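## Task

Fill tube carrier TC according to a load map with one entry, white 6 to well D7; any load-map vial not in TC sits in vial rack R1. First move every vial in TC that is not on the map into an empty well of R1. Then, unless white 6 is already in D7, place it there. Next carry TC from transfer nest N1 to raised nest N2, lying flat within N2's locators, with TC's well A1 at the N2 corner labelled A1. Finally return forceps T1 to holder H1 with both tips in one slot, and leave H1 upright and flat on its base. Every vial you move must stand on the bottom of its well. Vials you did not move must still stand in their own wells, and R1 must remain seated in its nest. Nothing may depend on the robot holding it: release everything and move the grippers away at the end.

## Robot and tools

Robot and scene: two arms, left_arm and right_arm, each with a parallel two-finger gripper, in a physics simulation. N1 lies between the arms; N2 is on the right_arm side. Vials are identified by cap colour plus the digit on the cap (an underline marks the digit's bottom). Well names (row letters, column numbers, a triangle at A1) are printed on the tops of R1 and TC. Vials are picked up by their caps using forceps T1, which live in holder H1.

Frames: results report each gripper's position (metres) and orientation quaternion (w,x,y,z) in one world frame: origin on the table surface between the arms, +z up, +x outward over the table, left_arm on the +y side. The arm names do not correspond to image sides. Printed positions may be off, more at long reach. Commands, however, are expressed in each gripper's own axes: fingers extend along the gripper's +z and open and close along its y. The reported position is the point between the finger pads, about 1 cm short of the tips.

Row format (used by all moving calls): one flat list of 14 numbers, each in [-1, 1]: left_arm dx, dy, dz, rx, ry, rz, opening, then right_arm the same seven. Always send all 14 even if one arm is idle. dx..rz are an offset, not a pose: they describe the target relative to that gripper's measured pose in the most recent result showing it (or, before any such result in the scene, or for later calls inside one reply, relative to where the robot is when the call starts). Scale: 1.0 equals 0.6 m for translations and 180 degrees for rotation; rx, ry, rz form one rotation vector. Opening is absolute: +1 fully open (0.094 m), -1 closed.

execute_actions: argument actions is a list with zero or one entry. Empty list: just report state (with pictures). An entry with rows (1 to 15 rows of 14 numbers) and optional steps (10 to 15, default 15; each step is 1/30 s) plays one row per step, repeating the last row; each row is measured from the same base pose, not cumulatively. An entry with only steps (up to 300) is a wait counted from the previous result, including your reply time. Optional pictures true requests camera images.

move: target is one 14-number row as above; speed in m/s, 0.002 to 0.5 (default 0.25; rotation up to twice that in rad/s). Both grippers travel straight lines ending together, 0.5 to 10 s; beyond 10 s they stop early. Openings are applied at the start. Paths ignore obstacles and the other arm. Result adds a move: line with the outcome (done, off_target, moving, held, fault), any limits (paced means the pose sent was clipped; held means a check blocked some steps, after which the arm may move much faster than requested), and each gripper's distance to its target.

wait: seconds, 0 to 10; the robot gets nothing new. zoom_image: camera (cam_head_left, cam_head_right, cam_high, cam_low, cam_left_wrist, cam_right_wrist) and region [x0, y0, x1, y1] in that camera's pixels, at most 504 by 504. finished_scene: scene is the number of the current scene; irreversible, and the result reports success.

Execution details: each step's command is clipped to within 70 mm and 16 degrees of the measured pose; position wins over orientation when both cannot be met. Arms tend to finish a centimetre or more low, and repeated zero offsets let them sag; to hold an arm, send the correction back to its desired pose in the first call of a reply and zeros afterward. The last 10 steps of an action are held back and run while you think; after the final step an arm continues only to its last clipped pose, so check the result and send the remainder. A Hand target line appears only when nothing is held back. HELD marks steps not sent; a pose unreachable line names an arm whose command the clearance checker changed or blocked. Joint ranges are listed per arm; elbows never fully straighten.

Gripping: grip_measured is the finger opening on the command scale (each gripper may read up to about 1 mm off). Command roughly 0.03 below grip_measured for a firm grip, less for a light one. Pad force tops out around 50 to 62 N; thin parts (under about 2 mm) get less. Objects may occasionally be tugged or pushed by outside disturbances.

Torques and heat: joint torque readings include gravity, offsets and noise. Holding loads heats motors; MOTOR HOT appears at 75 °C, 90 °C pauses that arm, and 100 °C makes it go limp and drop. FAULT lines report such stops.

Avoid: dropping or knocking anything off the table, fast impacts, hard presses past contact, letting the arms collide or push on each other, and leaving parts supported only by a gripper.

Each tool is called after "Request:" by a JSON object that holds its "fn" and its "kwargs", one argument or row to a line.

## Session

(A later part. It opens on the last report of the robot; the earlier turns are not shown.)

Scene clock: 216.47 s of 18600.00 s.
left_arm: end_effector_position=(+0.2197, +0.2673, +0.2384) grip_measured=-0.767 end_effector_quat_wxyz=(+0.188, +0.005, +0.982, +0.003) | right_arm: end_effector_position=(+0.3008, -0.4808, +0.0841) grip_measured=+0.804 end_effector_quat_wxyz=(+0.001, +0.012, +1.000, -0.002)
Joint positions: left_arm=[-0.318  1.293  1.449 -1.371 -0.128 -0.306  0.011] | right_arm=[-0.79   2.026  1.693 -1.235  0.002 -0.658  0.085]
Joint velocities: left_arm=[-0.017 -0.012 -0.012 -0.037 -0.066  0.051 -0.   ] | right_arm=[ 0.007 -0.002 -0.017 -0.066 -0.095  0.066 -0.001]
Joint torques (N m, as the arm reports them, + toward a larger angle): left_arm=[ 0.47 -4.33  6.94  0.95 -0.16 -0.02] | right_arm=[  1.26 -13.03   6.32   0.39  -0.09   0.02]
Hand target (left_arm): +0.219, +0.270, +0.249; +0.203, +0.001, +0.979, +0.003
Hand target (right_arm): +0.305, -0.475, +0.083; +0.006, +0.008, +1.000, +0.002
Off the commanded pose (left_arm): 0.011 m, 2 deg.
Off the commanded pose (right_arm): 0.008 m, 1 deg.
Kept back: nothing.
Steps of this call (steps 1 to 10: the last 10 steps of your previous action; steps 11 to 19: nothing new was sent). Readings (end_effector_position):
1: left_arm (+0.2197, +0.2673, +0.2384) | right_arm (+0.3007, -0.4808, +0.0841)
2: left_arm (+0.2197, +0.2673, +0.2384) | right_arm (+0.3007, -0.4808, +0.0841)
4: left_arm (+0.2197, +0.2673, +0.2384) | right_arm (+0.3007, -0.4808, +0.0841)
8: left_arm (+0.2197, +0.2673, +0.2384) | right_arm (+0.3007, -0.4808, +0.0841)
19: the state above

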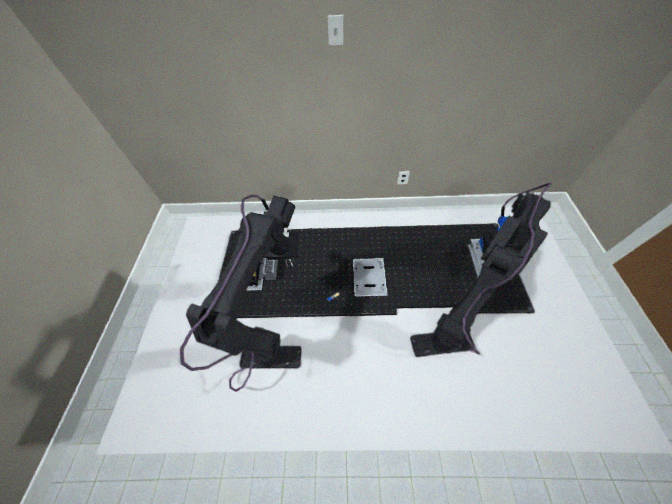

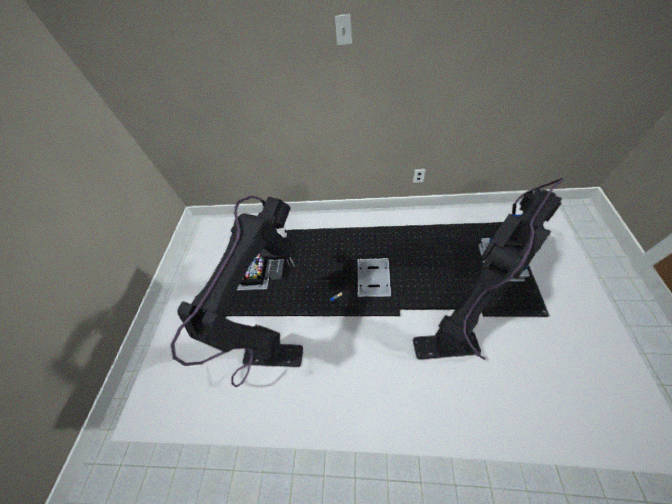

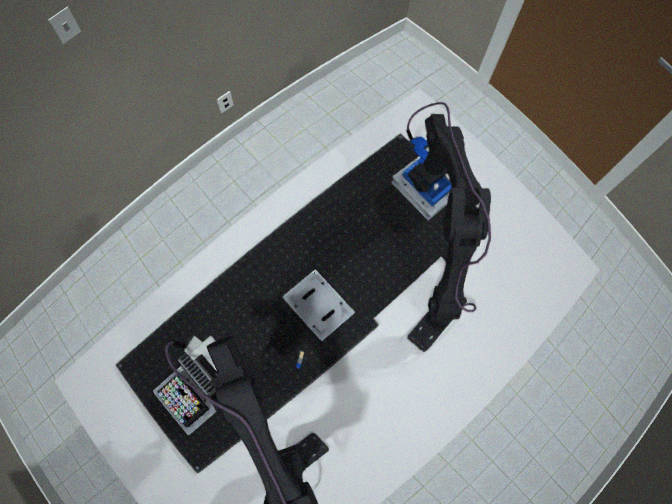

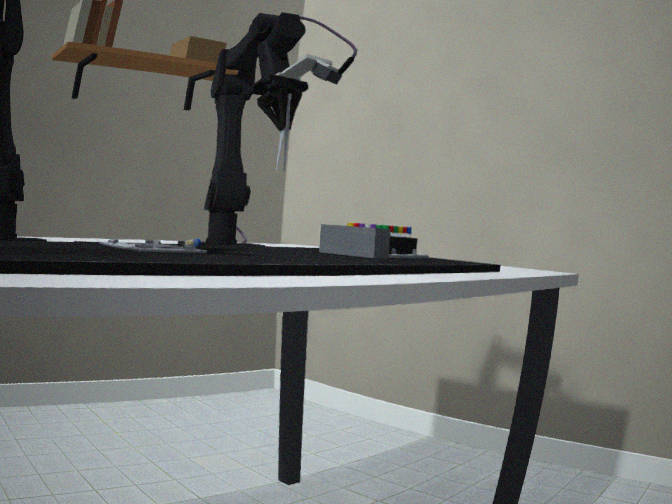

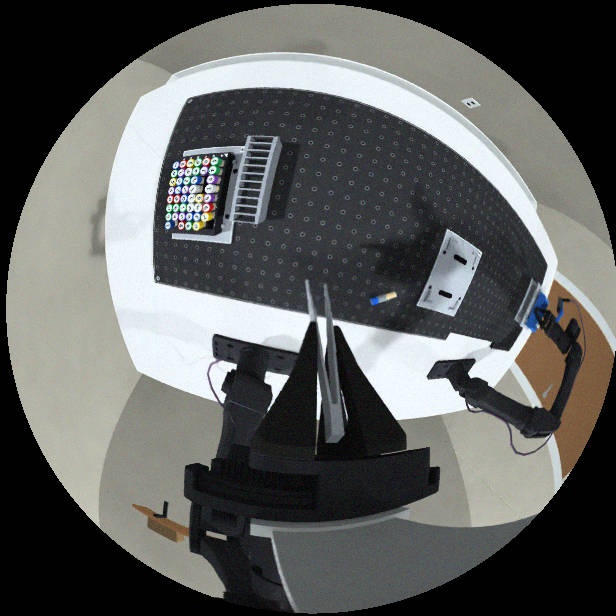

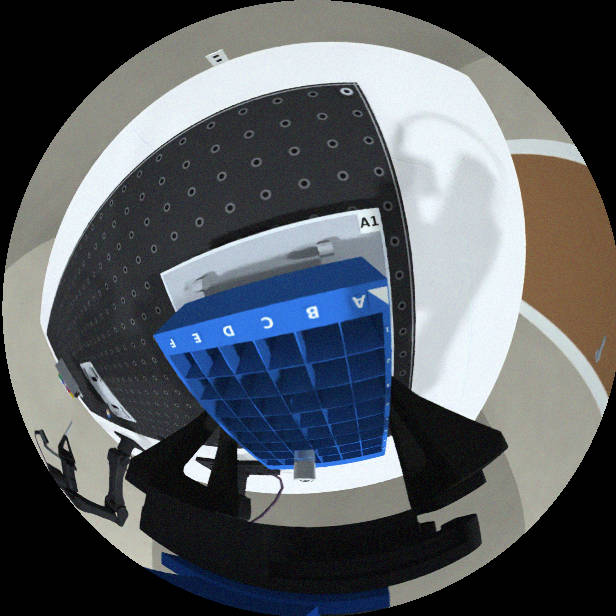

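Request:
{"fn": "execute_actions", "kwargs": {
  "actions": [
    {"rows": [[-0.006,0.005,-0.016,0,-0.01,-0.003,-0.765,-0.0068,0.0106,0.0018,-0.0025,-0.0032,-0.003,0.775],[-0.006,0.005,-0.016,0,-0.01,-0.003,-0.765,-0.007,0.0108,0.0018,-0.0025,-0.0032,-0.0034,0.775],[-0.006,0.005,-0.016,0,-0.01,-0.003,-0.765,-0.0072,0.011,0.0018,-0.0025,-0.0032,-0.0038,0.775],[-0.006,0.005,-0.016,0,-0.01,-0.003,-0.765,-0.0074,0.0113,0.0018,-0.0025,-0.0032,-0.0038,0.775],[-0.006,0.005,-0.016,0,-0.01,-0.003,-0.765,-0.0076,0.0116,0.0018,-0.0025,-0.0032,-0.0038,0.775],[-0.006,0.005,-0.016,0,-0.01,-0.003,-0.765,-0.0078,0.0118,0.0018,-0.0025,-0.0032,-0.0038,0.775]], "steps": 10}
  ]
}}

Request:
{"fn": "wait", "kwargs": {
  "seconds": 0.2
}}

Scene clock: 217.23 s of 18600.00 s.
left_arm: end_effector_position=(+0.2197, +0.2673, +0.2384) grip_measured=-0.767 end_effector_quat_wxyz=(+0.188, +0.005, +0.982, +0.003) | right_arm: end_effector_position=(+0.3008, -0.4808, +0.0841) grip_measured=+0.804 end_effector_quat_wxyz=(+0.001, +0.012, +1.000, -0.002)
Joint positions: left_arm=[-0.318  1.293  1.449 -1.371 -0.128 -0.306  0.011] | right_arm=[-0.79   2.026  1.693 -1.235  0.002 -0.658  0.085]
Joint velocities: left_arm=[-0.007 -0.017 -0.007  0.022 -0.066 -0.095  0.001] | right_arm=[ 0.012 -0.012  0.007  0.007  0.051  0.022  0.001]
Joint torques (N m, as the arm reports them, + toward a larger angle): left_arm=[ 0.49 -4.31  6.87  0.93 -0.17 -0.03] | right_arm=[  1.29 -12.96   6.33   0.37  -0.1    0.04]
Kept back: the last 10 steps of this action.
Steps of this call (steps 1 to 23: nothing new was sent). Readings (end_effector_position):
1: left_arm (+0.2197, +0.2673, +0.2384) | right_arm (+0.3008, -0.4808, +0.0841)
2: left_arm (+0.2197, +0.2673, +0.2384) | right_arm (+0.3008, -0.4808, +0.0841)
4: left_arm (+0.2197, +0.2673, +0.2384) | right_arm (+0.3008, -0.4808, +0.0841)
8: left_arm (+0.2197, +0.2673, +0.2384) | right_arm (+0.3008, -0.4808, +0.0841)
23: the state above

Scene clock: 217.77 s of 18600.00 s.
left_arm: end_effector_position=(+0.2197, +0.2673, +0.2384) grip_measured=-0.767 end_effector_quat_wxyz=(+0.188, +0.005, +0.982, +0.003) | right_arm: end_effector_position=(+0.3022, -0.4790, +0.0841) grip_measured=+0.804 end_effector_quat_wxyz=(+0.001, +0.009, +1.000, -0.002)
Joint positions: left_arm=[-0.318  1.293  1.449 -1.371 -0.128 -0.306  0.011] | right_arm=[-0.785  2.026  1.693 -1.235  0.001 -0.658  0.085]
Joint velocities: left_arm=[ 0.002 -0.002 -0.012 -0.007  0.007  0.007 -0.   ] | right_arm=[ 0.002 -0.007 -0.002 -0.051  0.007 -0.007 -0.001]
Joint torques (N m, as the arm reports them, + toward a larger angle): left_arm=[ 0.46 -4.4   6.9   0.95 -0.17 -0.04] | right_arm=[  0.97 -12.93   6.39   0.39  -0.11   0.01]
Hand target (left_arm): +0.219, +0.270, +0.249; +0.203, +0.001, +0.979, +0.003
Hand target (right_arm): +0.305, -0.474, +0.083; +0.006, +0.006, +1.000, +0.002
Off the commanded pose (left_arm): 0.011 m, 2 deg.
Off the commanded pose (right_arm): 0.006 m, 1 deg.
Kept back: nothing.
Steps of this call (steps 1 to 10: the last 10 steps of your previous action; steps 11 to 16: nothing new was sent). Readings (end_effector_position):
1: left_arm (+0.2197, +0.2673, +0.2384) | right_arm (+0.3008, -0.4808, +0.0841)
2: left_arm (+0.2197, +0.2673, +0.2384) | right_arm (+0.3008, -0.4808, +0.0841)
4: left_arm (+0.2197, +0.2673, +0.2384) | right_arm (+0.3008, -0.4808, +0.0841)
8: left_arm (+0.2197, +0.2673, +0.2384) | right_arm (+0.3013, -0.4802, +0.0841)
16: the state above

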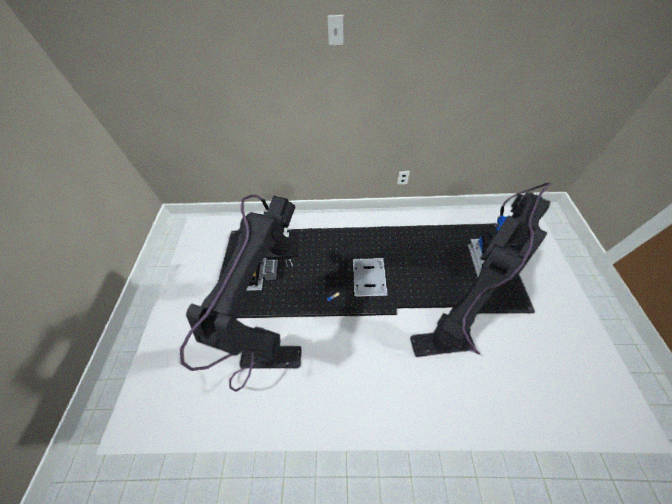

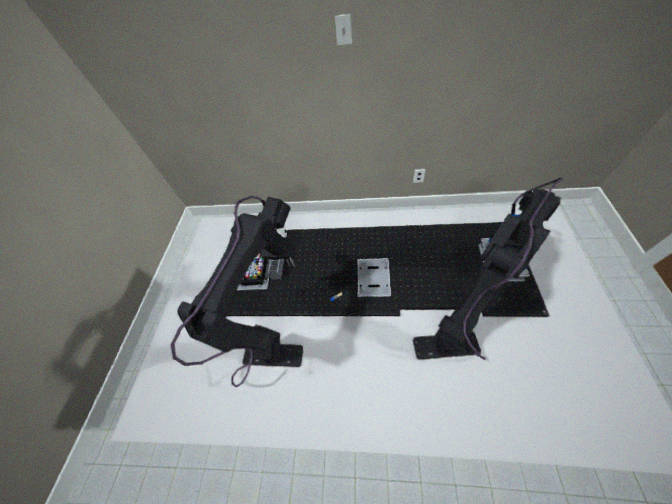

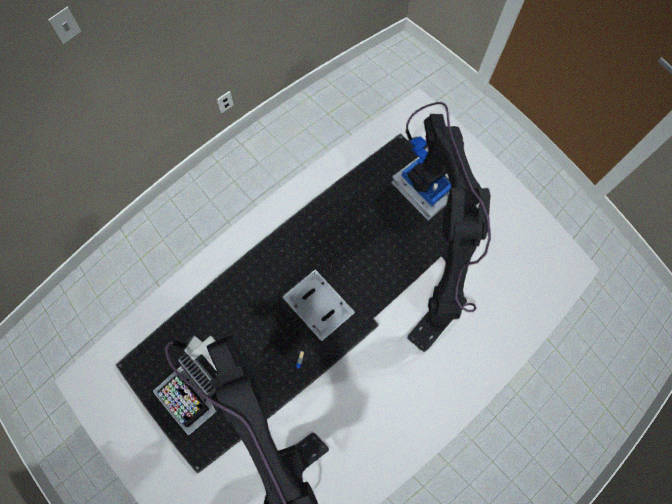

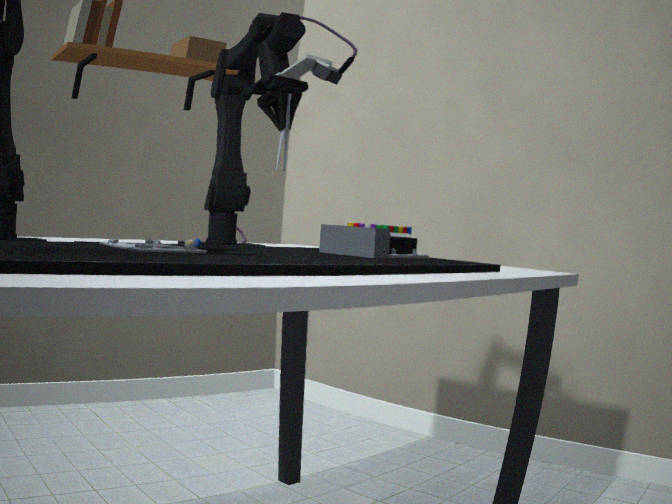

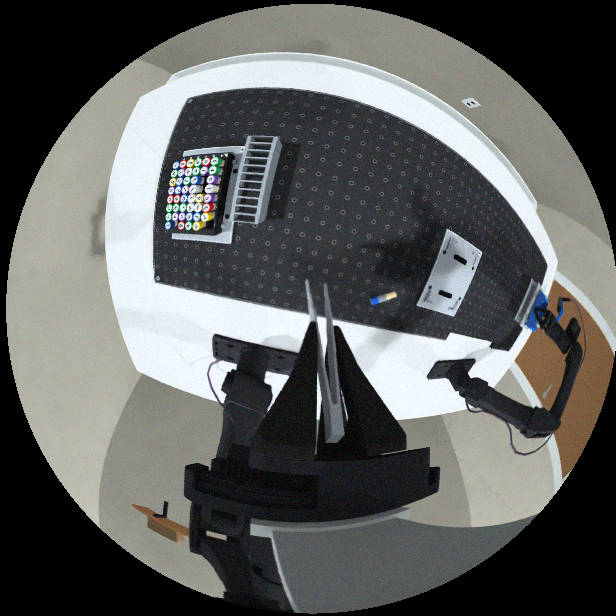

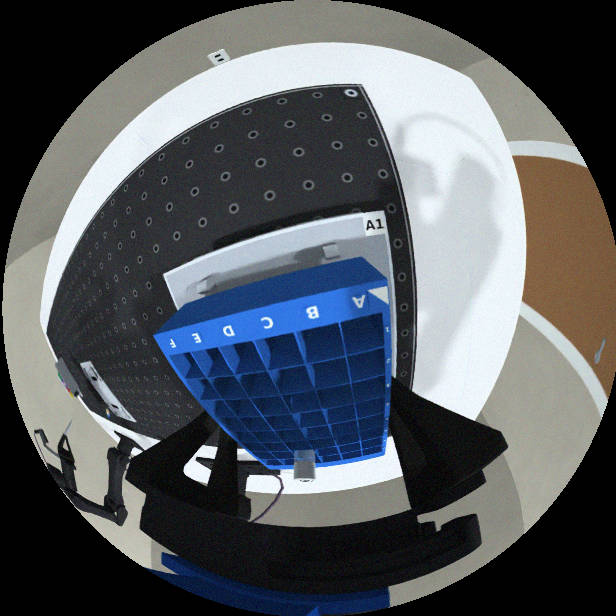

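Request:
{"fn": "execute_actions", "kwargs": {
  "actions": [
    {"rows": [[-0.006,0.005,-0.016,0,-0.01,-0.003,-0.765,-0.0043,0.0087,0.0026,-0.0029,-0.0027,-0.0015,0.775],[-0.006,0.005,-0.016,0,-0.01,-0.003,-0.765,-0.003,0.0086,0.0035,-0.0034,-0.0022,-0.001,0.775],[-0.006,0.005,-0.016,0,-0.01,-0.003,-0.765,-0.0018,0.0085,0.0043,-0.0038,-0.0017,-0.0006,0.775],[-0.006,0.005,-0.016,0,-0.01,-0.003,-0.765,-0.0018,0.0085,0.0051,-0.0038,-0.0017,-0.0006,0.775],[-0.006,0.005,-0.016,0,-0.01,-0.003,-0.765,-0.0018,0.0085,0.0059,-0.0038,-0.0017,-0.0006,0.775],[-0.006,0.005,-0.016,0,-0.01,-0.003,-0.765,-0.0018,0.0085,0.0067,-0.0038,-0.0017,-0.0006,0.775],[-0.006,0.005,-0.016,0,-0.01,-0.003,-0.765,-0.0018,0.0085,0.0075,-0.0038,-0.0017,-0.0006,0.775],[-0.006,0.005,-0.016,0,-0.01,-0.003,-0.765,-0.0018,0.0085,0.0083,-0.0038,-0.0017,-0.0006,0.775],[-0.006,0.005,-0.016,0,-0.01,-0.003,-0.765,-0.0018,0.0085,0.0091,-0.0038,-0.0017,-0.0006,0.775],[-0.006,0.005,-0.016,0,-0.01,-0.003,-0.765,-0.0018,0.0085,0.0099,-0.0038,-0.0017,-0.0006,0.775],[-0.006,0.005,-0.016,0,-0.01,-0.003,-0.765,-0.0018,0.0085,0.0107,-0.0038,-0.0017,-0.0006,0.775],[-0.006,0.005,-0.016,0,-0.01,-0.003,-0.765,-0.0018,0.0085,0.0115,-0.0038,-0.0017,-0.0006,0.775],[-0.006,0.005,-0.016,0,-0.01,-0.003,-0.765,-0.0018,0.0085,0.0123,-0.0038,-0.0017,-0.0006,0.775],[-0.006,0.005,-0.016,0,-0.01,-0.003,-0.765,-0.0018,0.0085,0.013,-0.0038,-0.0017,-0.0006,0.775],[-0.006,0.005,-0.016,0,-0.01,-0.003,-0.765,-0.0018,0.0085,0.0135,-0.0038,-0.0017,-0.0006,0.775]], "steps": 15}
  ]
}}

Request:
{"fn": "wait", "kwargs": {
  "seconds": 0.3
}}

Scene clock: 220.13 s of 18600.00 s.
left_arm: end_effector_position=(+0.2197, +0.2673, +0.2384) grip_measured=-0.767 end_effector_quat_wxyz=(+0.188, +0.005, +0.982, +0.003) | right_arm: end_effector_position=(+0.3022, -0.4790, +0.0841) grip_measured=+0.804 end_effector_quat_wxyz=(+0.001, +0.009, +1.000, -0.002)
Joint positions: left_arm=[-0.318  1.293  1.449 -1.371 -0.128 -0.306  0.011] | right_arm=[-0.785  2.026  1.693 -1.235  0.001 -0.658  0.085]
Joint velocities: left_arm=[-0.017 -0.022 -0.022  0.007 -0.007 -0.022  0.002] | right_arm=[-0.017  0.007 -0.007  0.037 -0.007  0.037 -0.001]
Joint torques (N m, as the arm reports them, + toward a larger angle): left_arm=[ 0.44 -4.31  6.9   0.96 -0.17 -0.04] | right_arm=[  0.6  -12.83   5.77   0.4   -0.12   0.01]
Steps of this call (steps 1 to 66: nothing new was sent; steps 67 to 71: the first 5 steps of this action). Readings (end_effector_position):
67: left_arm (+0.2197, +0.2673, +0.2384) | right_arm (+0.3022, -0.4790, +0.0841)
68: left_arm (+0.2197, +0.2673, +0.2384) | right_arm (+0.3022, -0.4790, +0.0841)
70: left_arm (+0.2197, +0.2673, +0.2384) | right_arm (+0.3022, -0.4790, +0.0841)
71: the state above

Scene clock: 220.77 s of 18600.00 s.
left_arm: end_effector_position=(+0.2197, +0.2673, +0.2384) grip_measured=-0.767 end_effector_quat_wxyz=(+0.188, +0.005, +0.982, +0.003) | right_arm: end_effector_position=(+0.3027, -0.4786, +0.0788) grip_measured=+0.804 end_effector_quat_wxyz=(+0.003, +0.010, +1.000, -0.001)
Joint positions: left_arm=[-0.318  1.293  1.449 -1.371 -0.128 -0.306  0.011] | right_arm=[-0.785  2.026  1.672 -1.211 -0.002 -0.655  0.085]
Joint velocities: left_arm=[-0.012 -0.007  0.002  0.037 -0.022  0.022  0.   ] | right_arm=[-0.002 -0.007 -0.002  0.066 -0.051 -0.022  0.001]
Joint torques (N m, as the arm reports them, + toward a larger angle): left_arm=[ 0.46 -4.36  6.88  0.94 -0.17 -0.02] | right_arm=[  0.59 -12.61   6.22   0.35  -0.09  -0.01]
Hand target (left_arm): +0.219, +0.270, +0.249; +0.203, +0.001, +0.979, +0.003
Hand target (right_arm): +0.303, -0.474, +0.076; +0.003, +0.008, +1.000, +0.005
Off the commanded pose (left_arm): 0.011 m, 2 deg.
Off the commanded pose (right_arm): 0.006 m, 1 deg.
Kept back: nothing.
Steps of this call (steps 1 to 10: the last 10 steps of your previous action; steps 11 to 19: nothing new was sent). Readings (end_effector_position):
1: left_arm (+0.2197, +0.2673, +0.2384) | right_arm (+0.3023, -0.4791, +0.0839)
2: left_arm (+0.2197, +0.2673, +0.2384) | right_arm (+0.3023, -0.4790, +0.0834)
4: left_arm (+0.2197, +0.2673, +0.2384) | right_arm (+0.3017, -0.4785, +0.0819)
8: left_arm (+0.2197, +0.2673, +0.2384) | right_arm (+0.3025, -0.4784, +0.0803)
19: the state above

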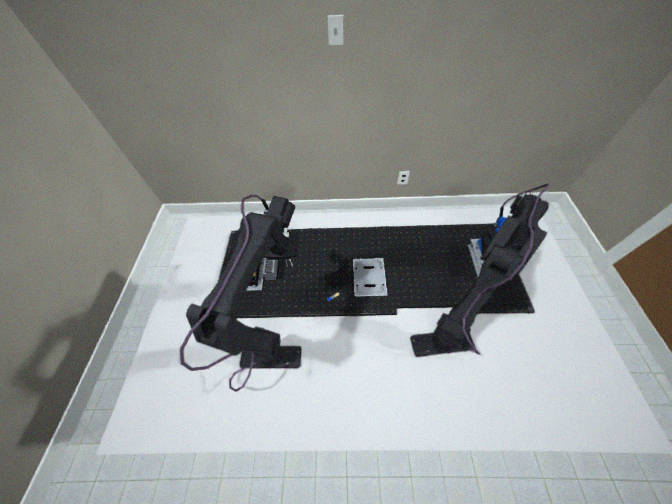

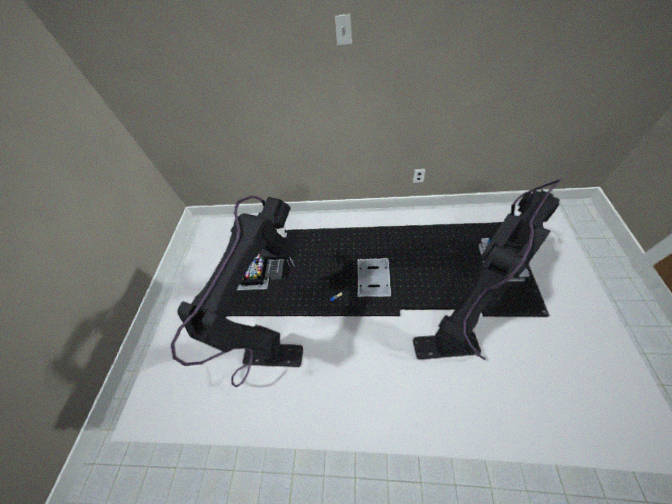

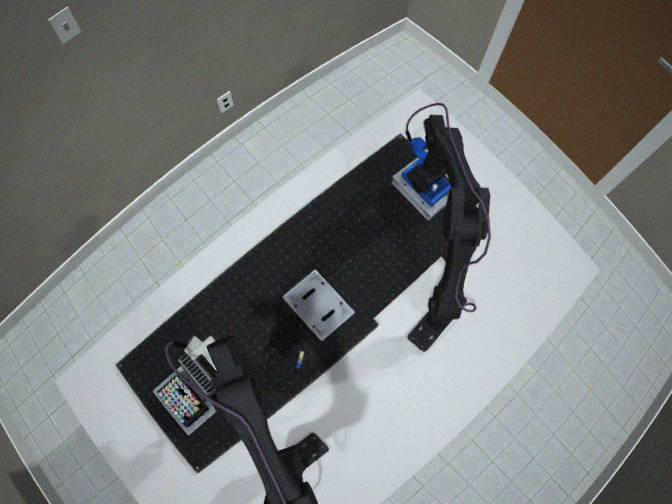

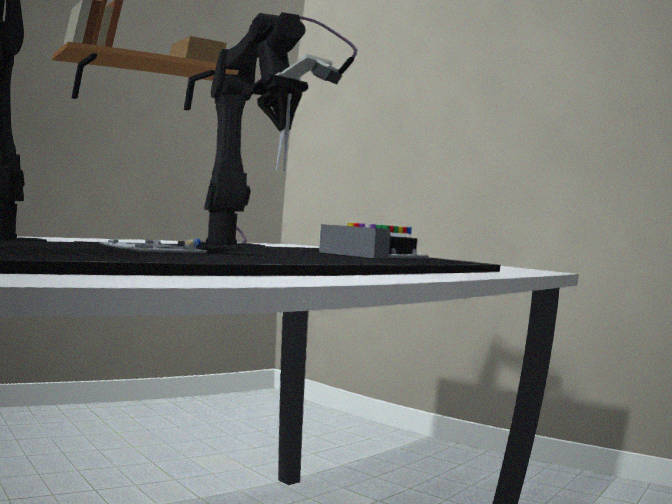

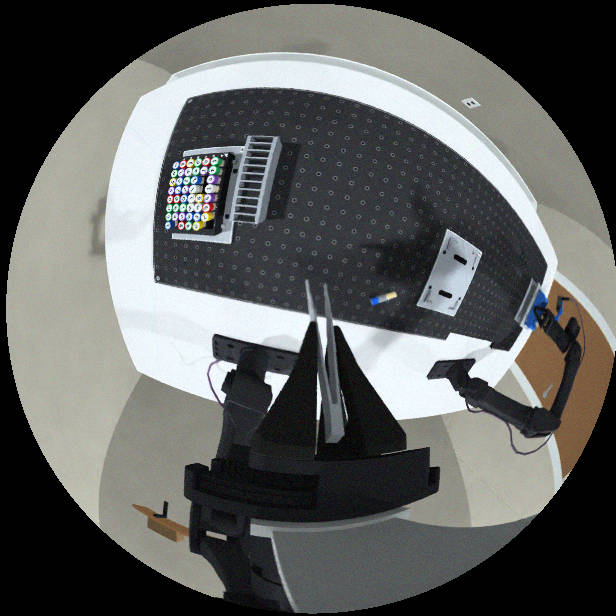

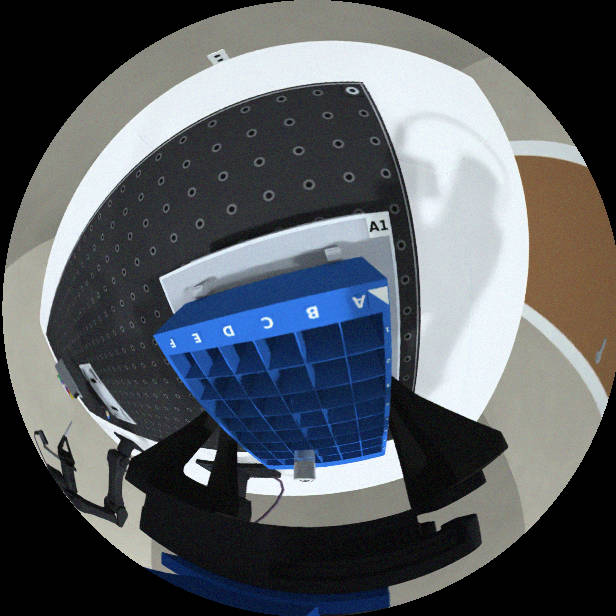

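Request:
{"fn": "execute_actions", "kwargs": {
  "actions": [
    {"rows": [[-0.006,0.005,-0.016,0,-0.01,-0.003,-0.765,-0.001,0.0077,0.0055,-0.0032,-0.0004,-0.0013,0.775],[-0.006,0.005,-0.016,0,-0.01,-0.003,-0.765,-0.001,0.0077,0.0063,-0.0032,-0.0004,-0.0013,0.775],[-0.006,0.005,-0.016,0,-0.01,-0.003,-0.765,-0.001,0.0077,0.0071,-0.0032,-0.0004,-0.0013,0.775],[-0.006,0.005,-0.016,0,-0.01,-0.003,-0.765,-0.001,0.0077,0.0079,-0.0032,-0.0004,-0.0013,0.775],[-0.006,0.005,-0.016,0,-0.01,-0.003,-0.765,-0.001,0.0077,0.0087,-0.0032,-0.0004,-0.0013,0.775],[-0.006,0.005,-0.016,0,-0.01,-0.003,-0.765,-0.001,0.0077,0.0095,-0.0032,-0.0004,-0.0013,0.775],[-0.006,0.005,-0.016,0,-0.01,-0.003,-0.765,-0.001,0.0077,0.0103,-0.0032,-0.0004,-0.0013,0.775],[-0.006,0.005,-0.016,0,-0.01,-0.003,-0.765,-0.001,0.0077,0.0111,-0.0032,-0.0004,-0.0013,0.775],[-0.006,0.005,-0.016,0,-0.01,-0.003,-0.765,-0.001,0.0077,0.0119,-0.0032,-0.0004,-0.0013,0.775],[-0.006,0.005,-0.016,0,-0.01,-0.003,-0.765,-0.001,0.0077,0.0127,-0.0032,-0.0004,-0.0013,0.775],[-0.006,0.005,-0.016,0,-0.01,-0.003,-0.765,-0.001,0.0077,0.0135,-0.0032,-0.0004,-0.0013,0.775],[-0.006,0.005,-0.016,0,-0.01,-0.003,-0.765,-0.001,0.0077,0.0143,-0.0032,-0.0004,-0.0013,0.775],[-0.006,0.005,-0.016,0,-0.01,-0.003,-0.765,-0.001,0.0077,0.0151,-0.0032,-0.0004,-0.0013,0.775],[-0.006,0.005,-0.016,0,-0.01,-0.003,-0.765,-0.001,0.0077,0.0158,-0.0032,-0.0004,-0.0013,0.775],[-0.006,0.005,-0.016,0,-0.01,-0.003,-0.765,-0.001,0.0077,0.0163,-0.0032,-0.0004,-0.0013,0.775]], "steps": 15}
  ]
}}

Request:
{"fn": "wait", "kwargs": {
  "seconds": 0.2
}}

Scene clock: 222.23 s of 18600.00 s.
left_arm: end_effector_position=(+0.2197, +0.2673, +0.2384) grip_measured=-0.767 end_effector_quat_wxyz=(+0.188, +0.005, +0.982, +0.003) | right_arm: end_effector_position=(+0.3027, -0.4786, +0.0784) grip_measured=+0.804 end_effector_quat_wxyz=(+0.003, +0.010, +1.000, -0.001)
Joint positions: left_arm=[-0.318  1.293  1.449 -1.371 -0.128 -0.306  0.011] | right_arm=[-0.785  2.026  1.671 -1.21  -0.002 -0.655  0.085]
Joint velocities: left_arm=[-0.027 -0.007 -0.032  0.007 -0.051  0.007  0.001] | right_arm=[-0.002 -0.002 -0.071  0.022  0.007 -0.007  0.001]
Joint torques (N m, as the arm reports them, + toward a larger angle): left_arm=[ 0.48 -4.29  6.85  0.95 -0.16 -0.03] | right_arm=[  0.68 -12.59   5.98   0.36  -0.09  -0.01]
Steps of this call (steps 1 to 39: nothing new was sent; steps 40 to 44: the first 5 steps of this action). Readings (end_effector_position):
40: left_arm (+0.2197, +0.2673, +0.2384) | right_arm (+0.3028, -0.4787, +0.0788)
41: left_arm (+0.2197, +0.2673, +0.2384) | right_arm (+0.3028, -0.4787, +0.0788)
43: left_arm (+0.2197, +0.2673, +0.2384) | right_arm (+0.3028, -0.4787, +0.0788)
44: the state above

Scene clock: 222.77 s of 18600.00 s.
left_arm: end_effector_position=(+0.2197, +0.2673, +0.2384) grip_measured=-0.767 end_effector_quat_wxyz=(+0.188, +0.005, +0.982, +0.003) | right_arm: end_effector_position=(+0.3027, -0.4786, +0.0741) grip_measured=+0.804 end_effector_quat_wxyz=(+0.004, +0.011, +1.000, -0.002)
Joint positions: left_arm=[-0.318  1.293  1.449 -1.371 -0.128 -0.306  0.011] | right_arm=[-0.785  2.026  1.653 -1.19  -0.002 -0.655  0.085]
Joint velocities: left_arm=[ 0.007  0.002  0.017 -0.066  0.037  0.022 -0.001] | right_arm=[ 0.007  0.007 -0.012 -0.051  0.037  0.007 -0.   ]
Joint torques (N m, as the arm reports them, + toward a larger angle): left_arm=[ 0.45 -4.33  6.89  0.94 -0.17 -0.03] | right_arm=[  0.63 -12.32   5.89   0.41  -0.07  -0.01]
Hand target (left_arm): +0.219, +0.270, +0.249; +0.203, +0.001, +0.979, +0.003
Hand target (right_arm): +0.303, -0.474, +0.069; +0.004, +0.008, +1.000, +0.004
Off the commanded pose (left_arm): 0.011 m, 2 deg.
Off the commanded pose (right_arm): 0.007 m, 1 deg.
Kept back: nothing.
Steps of this call (steps 1 to 10: the last 10 steps of your previous action; steps 11 to 16: nothing new was sent). Readings (end_effector_position):
1: left_arm (+0.2197, +0.2673, +0.2384) | right_arm (+0.3026, -0.4786, +0.0779)
2: left_arm (+0.2197, +0.2673, +0.2384) | right_arm (+0.3026, -0.4786, +0.0772)
4: left_arm (+0.2197, +0.2673, +0.2384) | right_arm (+0.3027, -0.4787, +0.0760)
8: left_arm (+0.2197, +0.2673, +0.2384) | right_arm (+0.3027, -0.4786, +0.0743)
16: the state above

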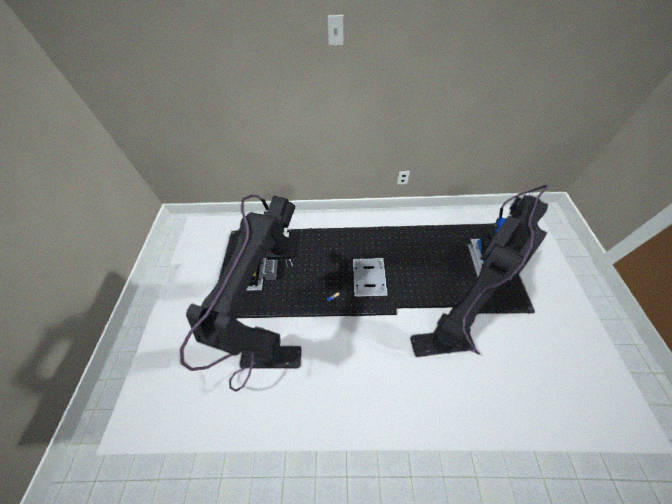

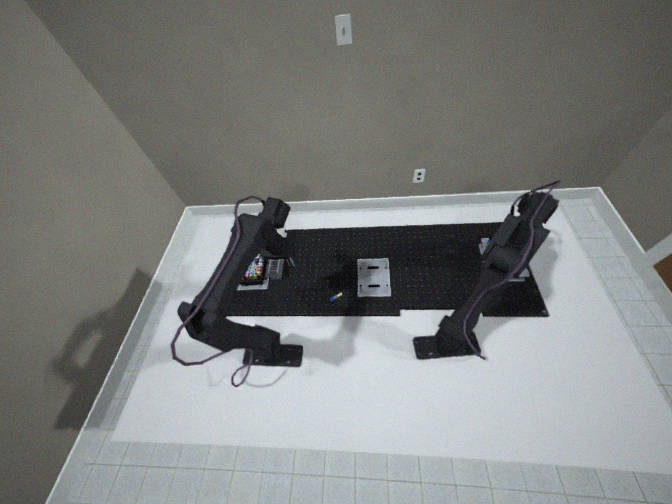

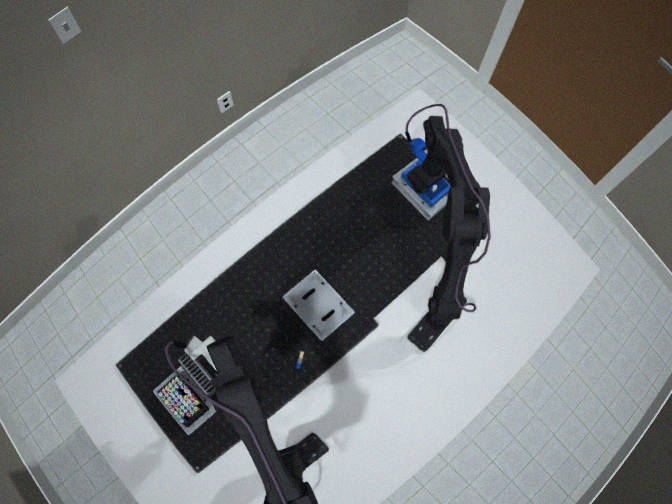

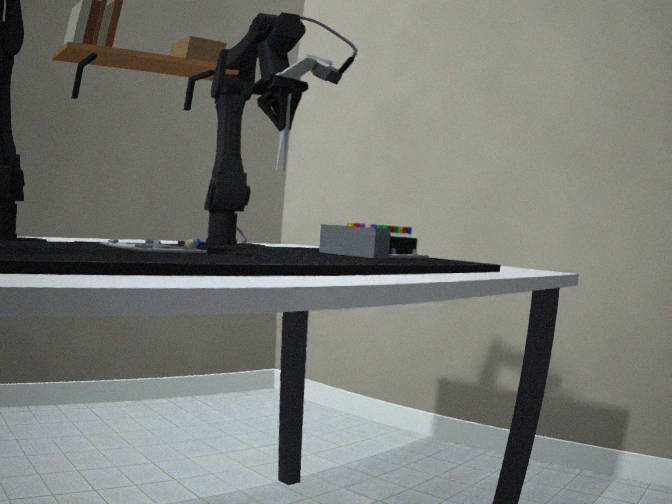

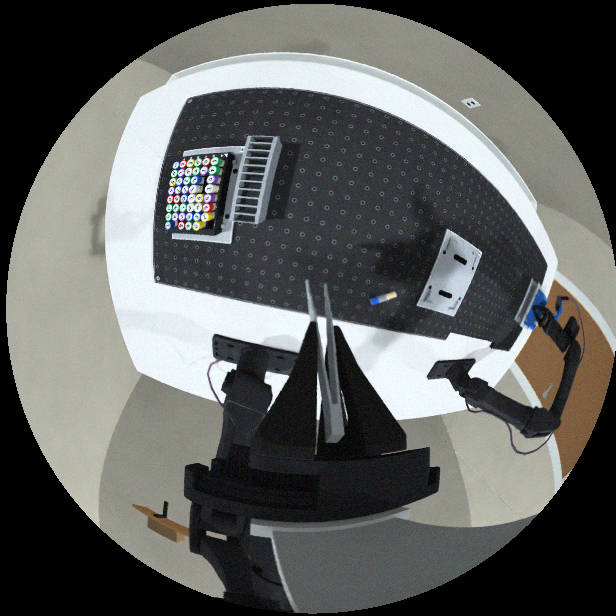

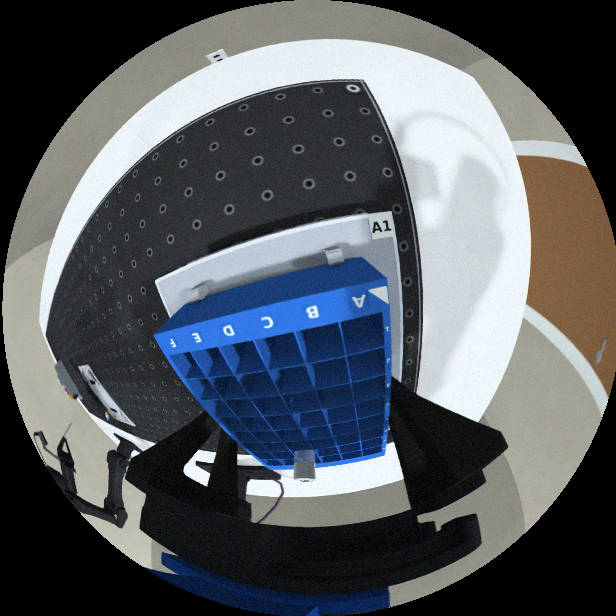

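Request:
{"fn": "execute_actions", "kwargs": {
  "actions": [
    {"rows": [[-0.006,0.005,-0.016,0,-0.01,-0.003,-0.765,0,0.004,0.006,-0.002,0,0,0.85],[-0.006,0.005,-0.016,0,-0.01,-0.003,-0.765,0,0.002,0.004,-0.001,0,0,0.92],[-0.006,0.005,-0.016,0,-0.01,-0.003,-0.765,-0.001,0,0.002,0,0,0,1],[-0.006,0.005,-0.016,0,-0.01,-0.003,-0.765,-0.002,-0.001,0,0.001,-0.001,0,1],[-0.006,0.005,-0.016,0,-0.01,-0.003,-0.765,-0.003,-0.002,-0.003,0.002,-0.002,0,1],[-0.006,0.005,-0.016,0,-0.01,-0.003,-0.765,-0.004,-0.003,-0.006,0.003,-0.003,0,1],[-0.006,0.005,-0.016,0,-0.01,-0.003,-0.765,-0.005,-0.004,-0.01,0.0035,-0.004,0,1],[-0.006,0.005,-0.016,0,-0.01,-0.003,-0.765,-0.0064,-0.005,-0.015,0.004,-0.0049,0,1],[-0.006,0.005,-0.016,0,-0.01,-0.003,-0.765,-0.0064,-0.005,-0.02,0.004,-0.0049,0,1],[-0.006,0.005,-0.016,0,-0.01,-0.003,-0.765,-0.0064,-0.005,-0.026,0.004,-0.0049,0,1],[-0.006,0.005,-0.016,0,-0.01,-0.003,-0.765,-0.0064,-0.005,-0.032,0.004,-0.0049,0,1],[-0.006,0.005,-0.016,0,-0.01,-0.003,-0.765,-0.0064,-0.005,-0.039,0.004,-0.0049,0,1],[-0.006,0.005,-0.016,0,-0.01,-0.003,-0.765,-0.0064,-0.005,-0.046,0.004,-0.0049,0,1],[-0.006,0.005,-0.016,0,-0.01,-0.003,-0.765,-0.0064,-0.005,-0.053,0.004,-0.0049,0,1],[-0.006,0.005,-0.016,0,-0.01,-0.003,-0.765,-0.0064,-0.005,-0.06,0.004,-0.0049,0,1]], "steps": 15}
  ]
}}

Request:
{"fn": "move", "kwargs": {
  "target": [0,0,0,0,0,0,-0.765,0,0,-0.09,0,0,0,1],
  "speed": 0.2
}}

Scene clock: 224.53 s of 18600.00 s.
left_arm: end_effector_position=(+0.2197, +0.2673, +0.2384) grip_measured=-0.767 end_effector_quat_wxyz=(+0.188, +0.005, +0.982, +0.003) | right_arm: end_effector_position=(+0.3028, -0.4787, +0.0741) grip_measured=+1.000 end_effector_quat_wxyz=(+0.004, +0.011, +1.000, -0.002)
Joint positions: left_arm=[-0.318  1.293  1.449 -1.371 -0.128 -0.306  0.011] | right_arm=[-0.785  2.026  1.653 -1.19  -0.002 -0.655  0.094]
Joint velocities: left_arm=[-0.002  0.012  0.002  0.007 -0.081 -0.007  0.   ] | right_arm=[-0.002 -0.012 -0.002  0.022  0.007 -0.007  0.   ]
Joint torques (N m, as the arm reports them, + toward a larger angle): left_arm=[ 0.47 -4.32  6.9   0.95 -0.15 -0.02] | right_arm=[  0.17 -12.6    7.62   0.33   0.01  -0.04]
Steps of this call (steps 1 to 48: nothing new was sent; steps 49 to 53: the first 5 steps of this action). Readings (end_effector_position):
49: left_arm (+0.2197, +0.2673, +0.2384) | right_arm (+0.3027, -0.4786, +0.0741)
50: left_arm (+0.2197, +0.2673, +0.2384) | right_arm (+0.3028, -0.4787, +0.0741)
52: left_arm (+0.2197, +0.2673, +0.2384) | right_arm (+0.3028, -0.4787, +0.0741)
53: the state above

Scene clock: 226.40 s of 18600.00 s.
left_arm: end_effector_position=(+0.2197, +0.2673, +0.2384) grip_measured=-0.767 end_effector_quat_wxyz=(+0.188, +0.005, +0.982, +0.003) | right_arm: end_effector_position=(+0.3022, -0.4782, +0.1537) grip_measured=+1.000 end_effector_quat_wxyz=(+0.008, +0.011, +1.000, -0.005)
Joint positions: left_arm=[-0.318  1.293  1.449 -1.371 -0.128 -0.306  0.011] | right_arm=[-0.785  2.021  1.963 -1.494 -0.002 -0.655  0.094]
Joint velocities: left_arm=[-0.017  0.007 -0.002  0.022  0.007 -0.007  0.001] | right_arm=[-0.002  0.002 -0.002 -0.081 -0.051 -0.007  0.   ]
Joint torques (N m, as the arm reports them, + toward a larger angle): left_arm=[ 0.06 -3.03  5.38  1.   -0.05 -0.02] | right_arm=[ -0.1  -11.28   8.54   0.24   0.    -0.04]
Hand target (left_arm): +0.220, +0.267, +0.238; +0.188, +0.005, +0.982, +0.003
Hand target (right_arm): +0.303, -0.479, +0.154; +0.006, +0.011, +1.000, -0.003
Off your previous action's commanded pose (left_arm): 0.011 m, 2 deg at its last step (step 10 of this call).
Off your previous action's commanded pose (right_arm): 0.020 m, 0 deg at its last step (step 10 of this call).
Off the commanded pose (left_arm): 0.000 m, 0 deg.
Off the commanded pose (right_arm): 0.002 m, 0 deg.
Kept back: nothing.
move: done

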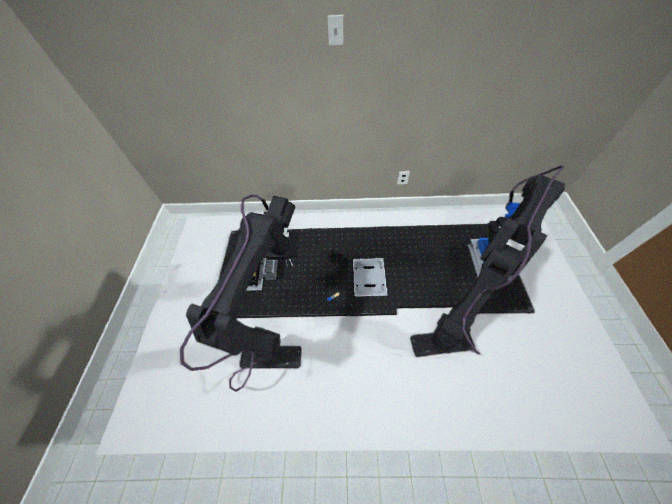

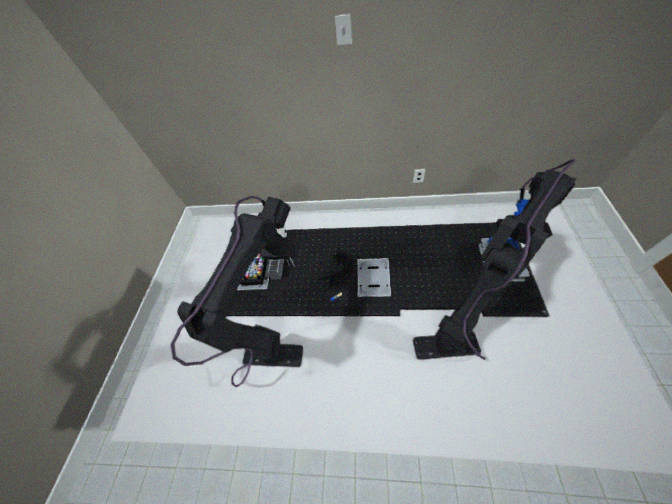

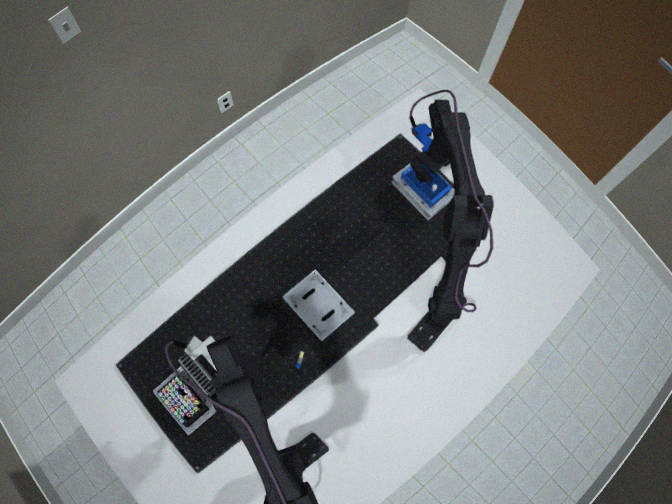

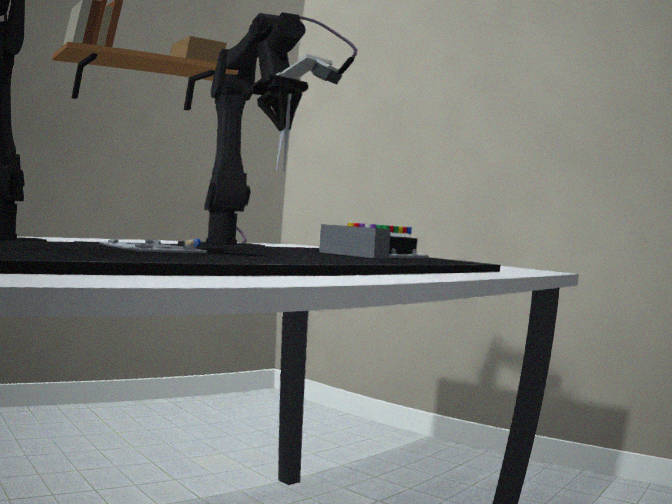

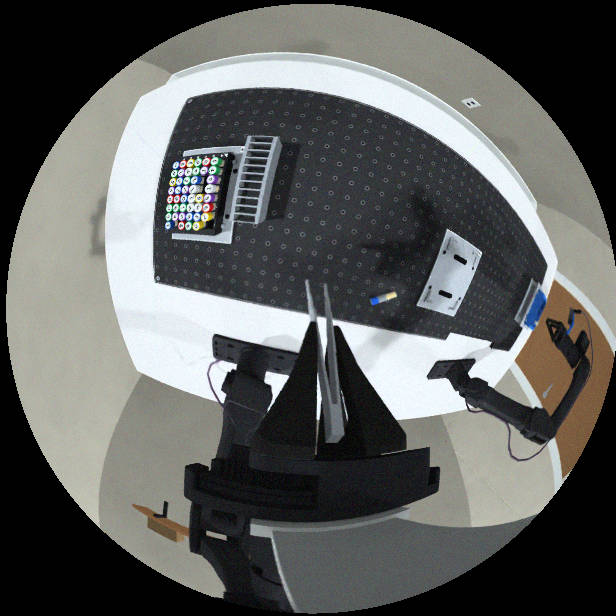

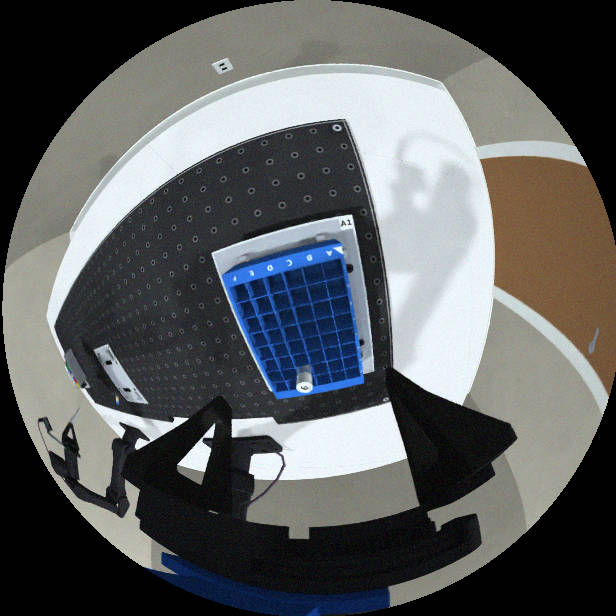

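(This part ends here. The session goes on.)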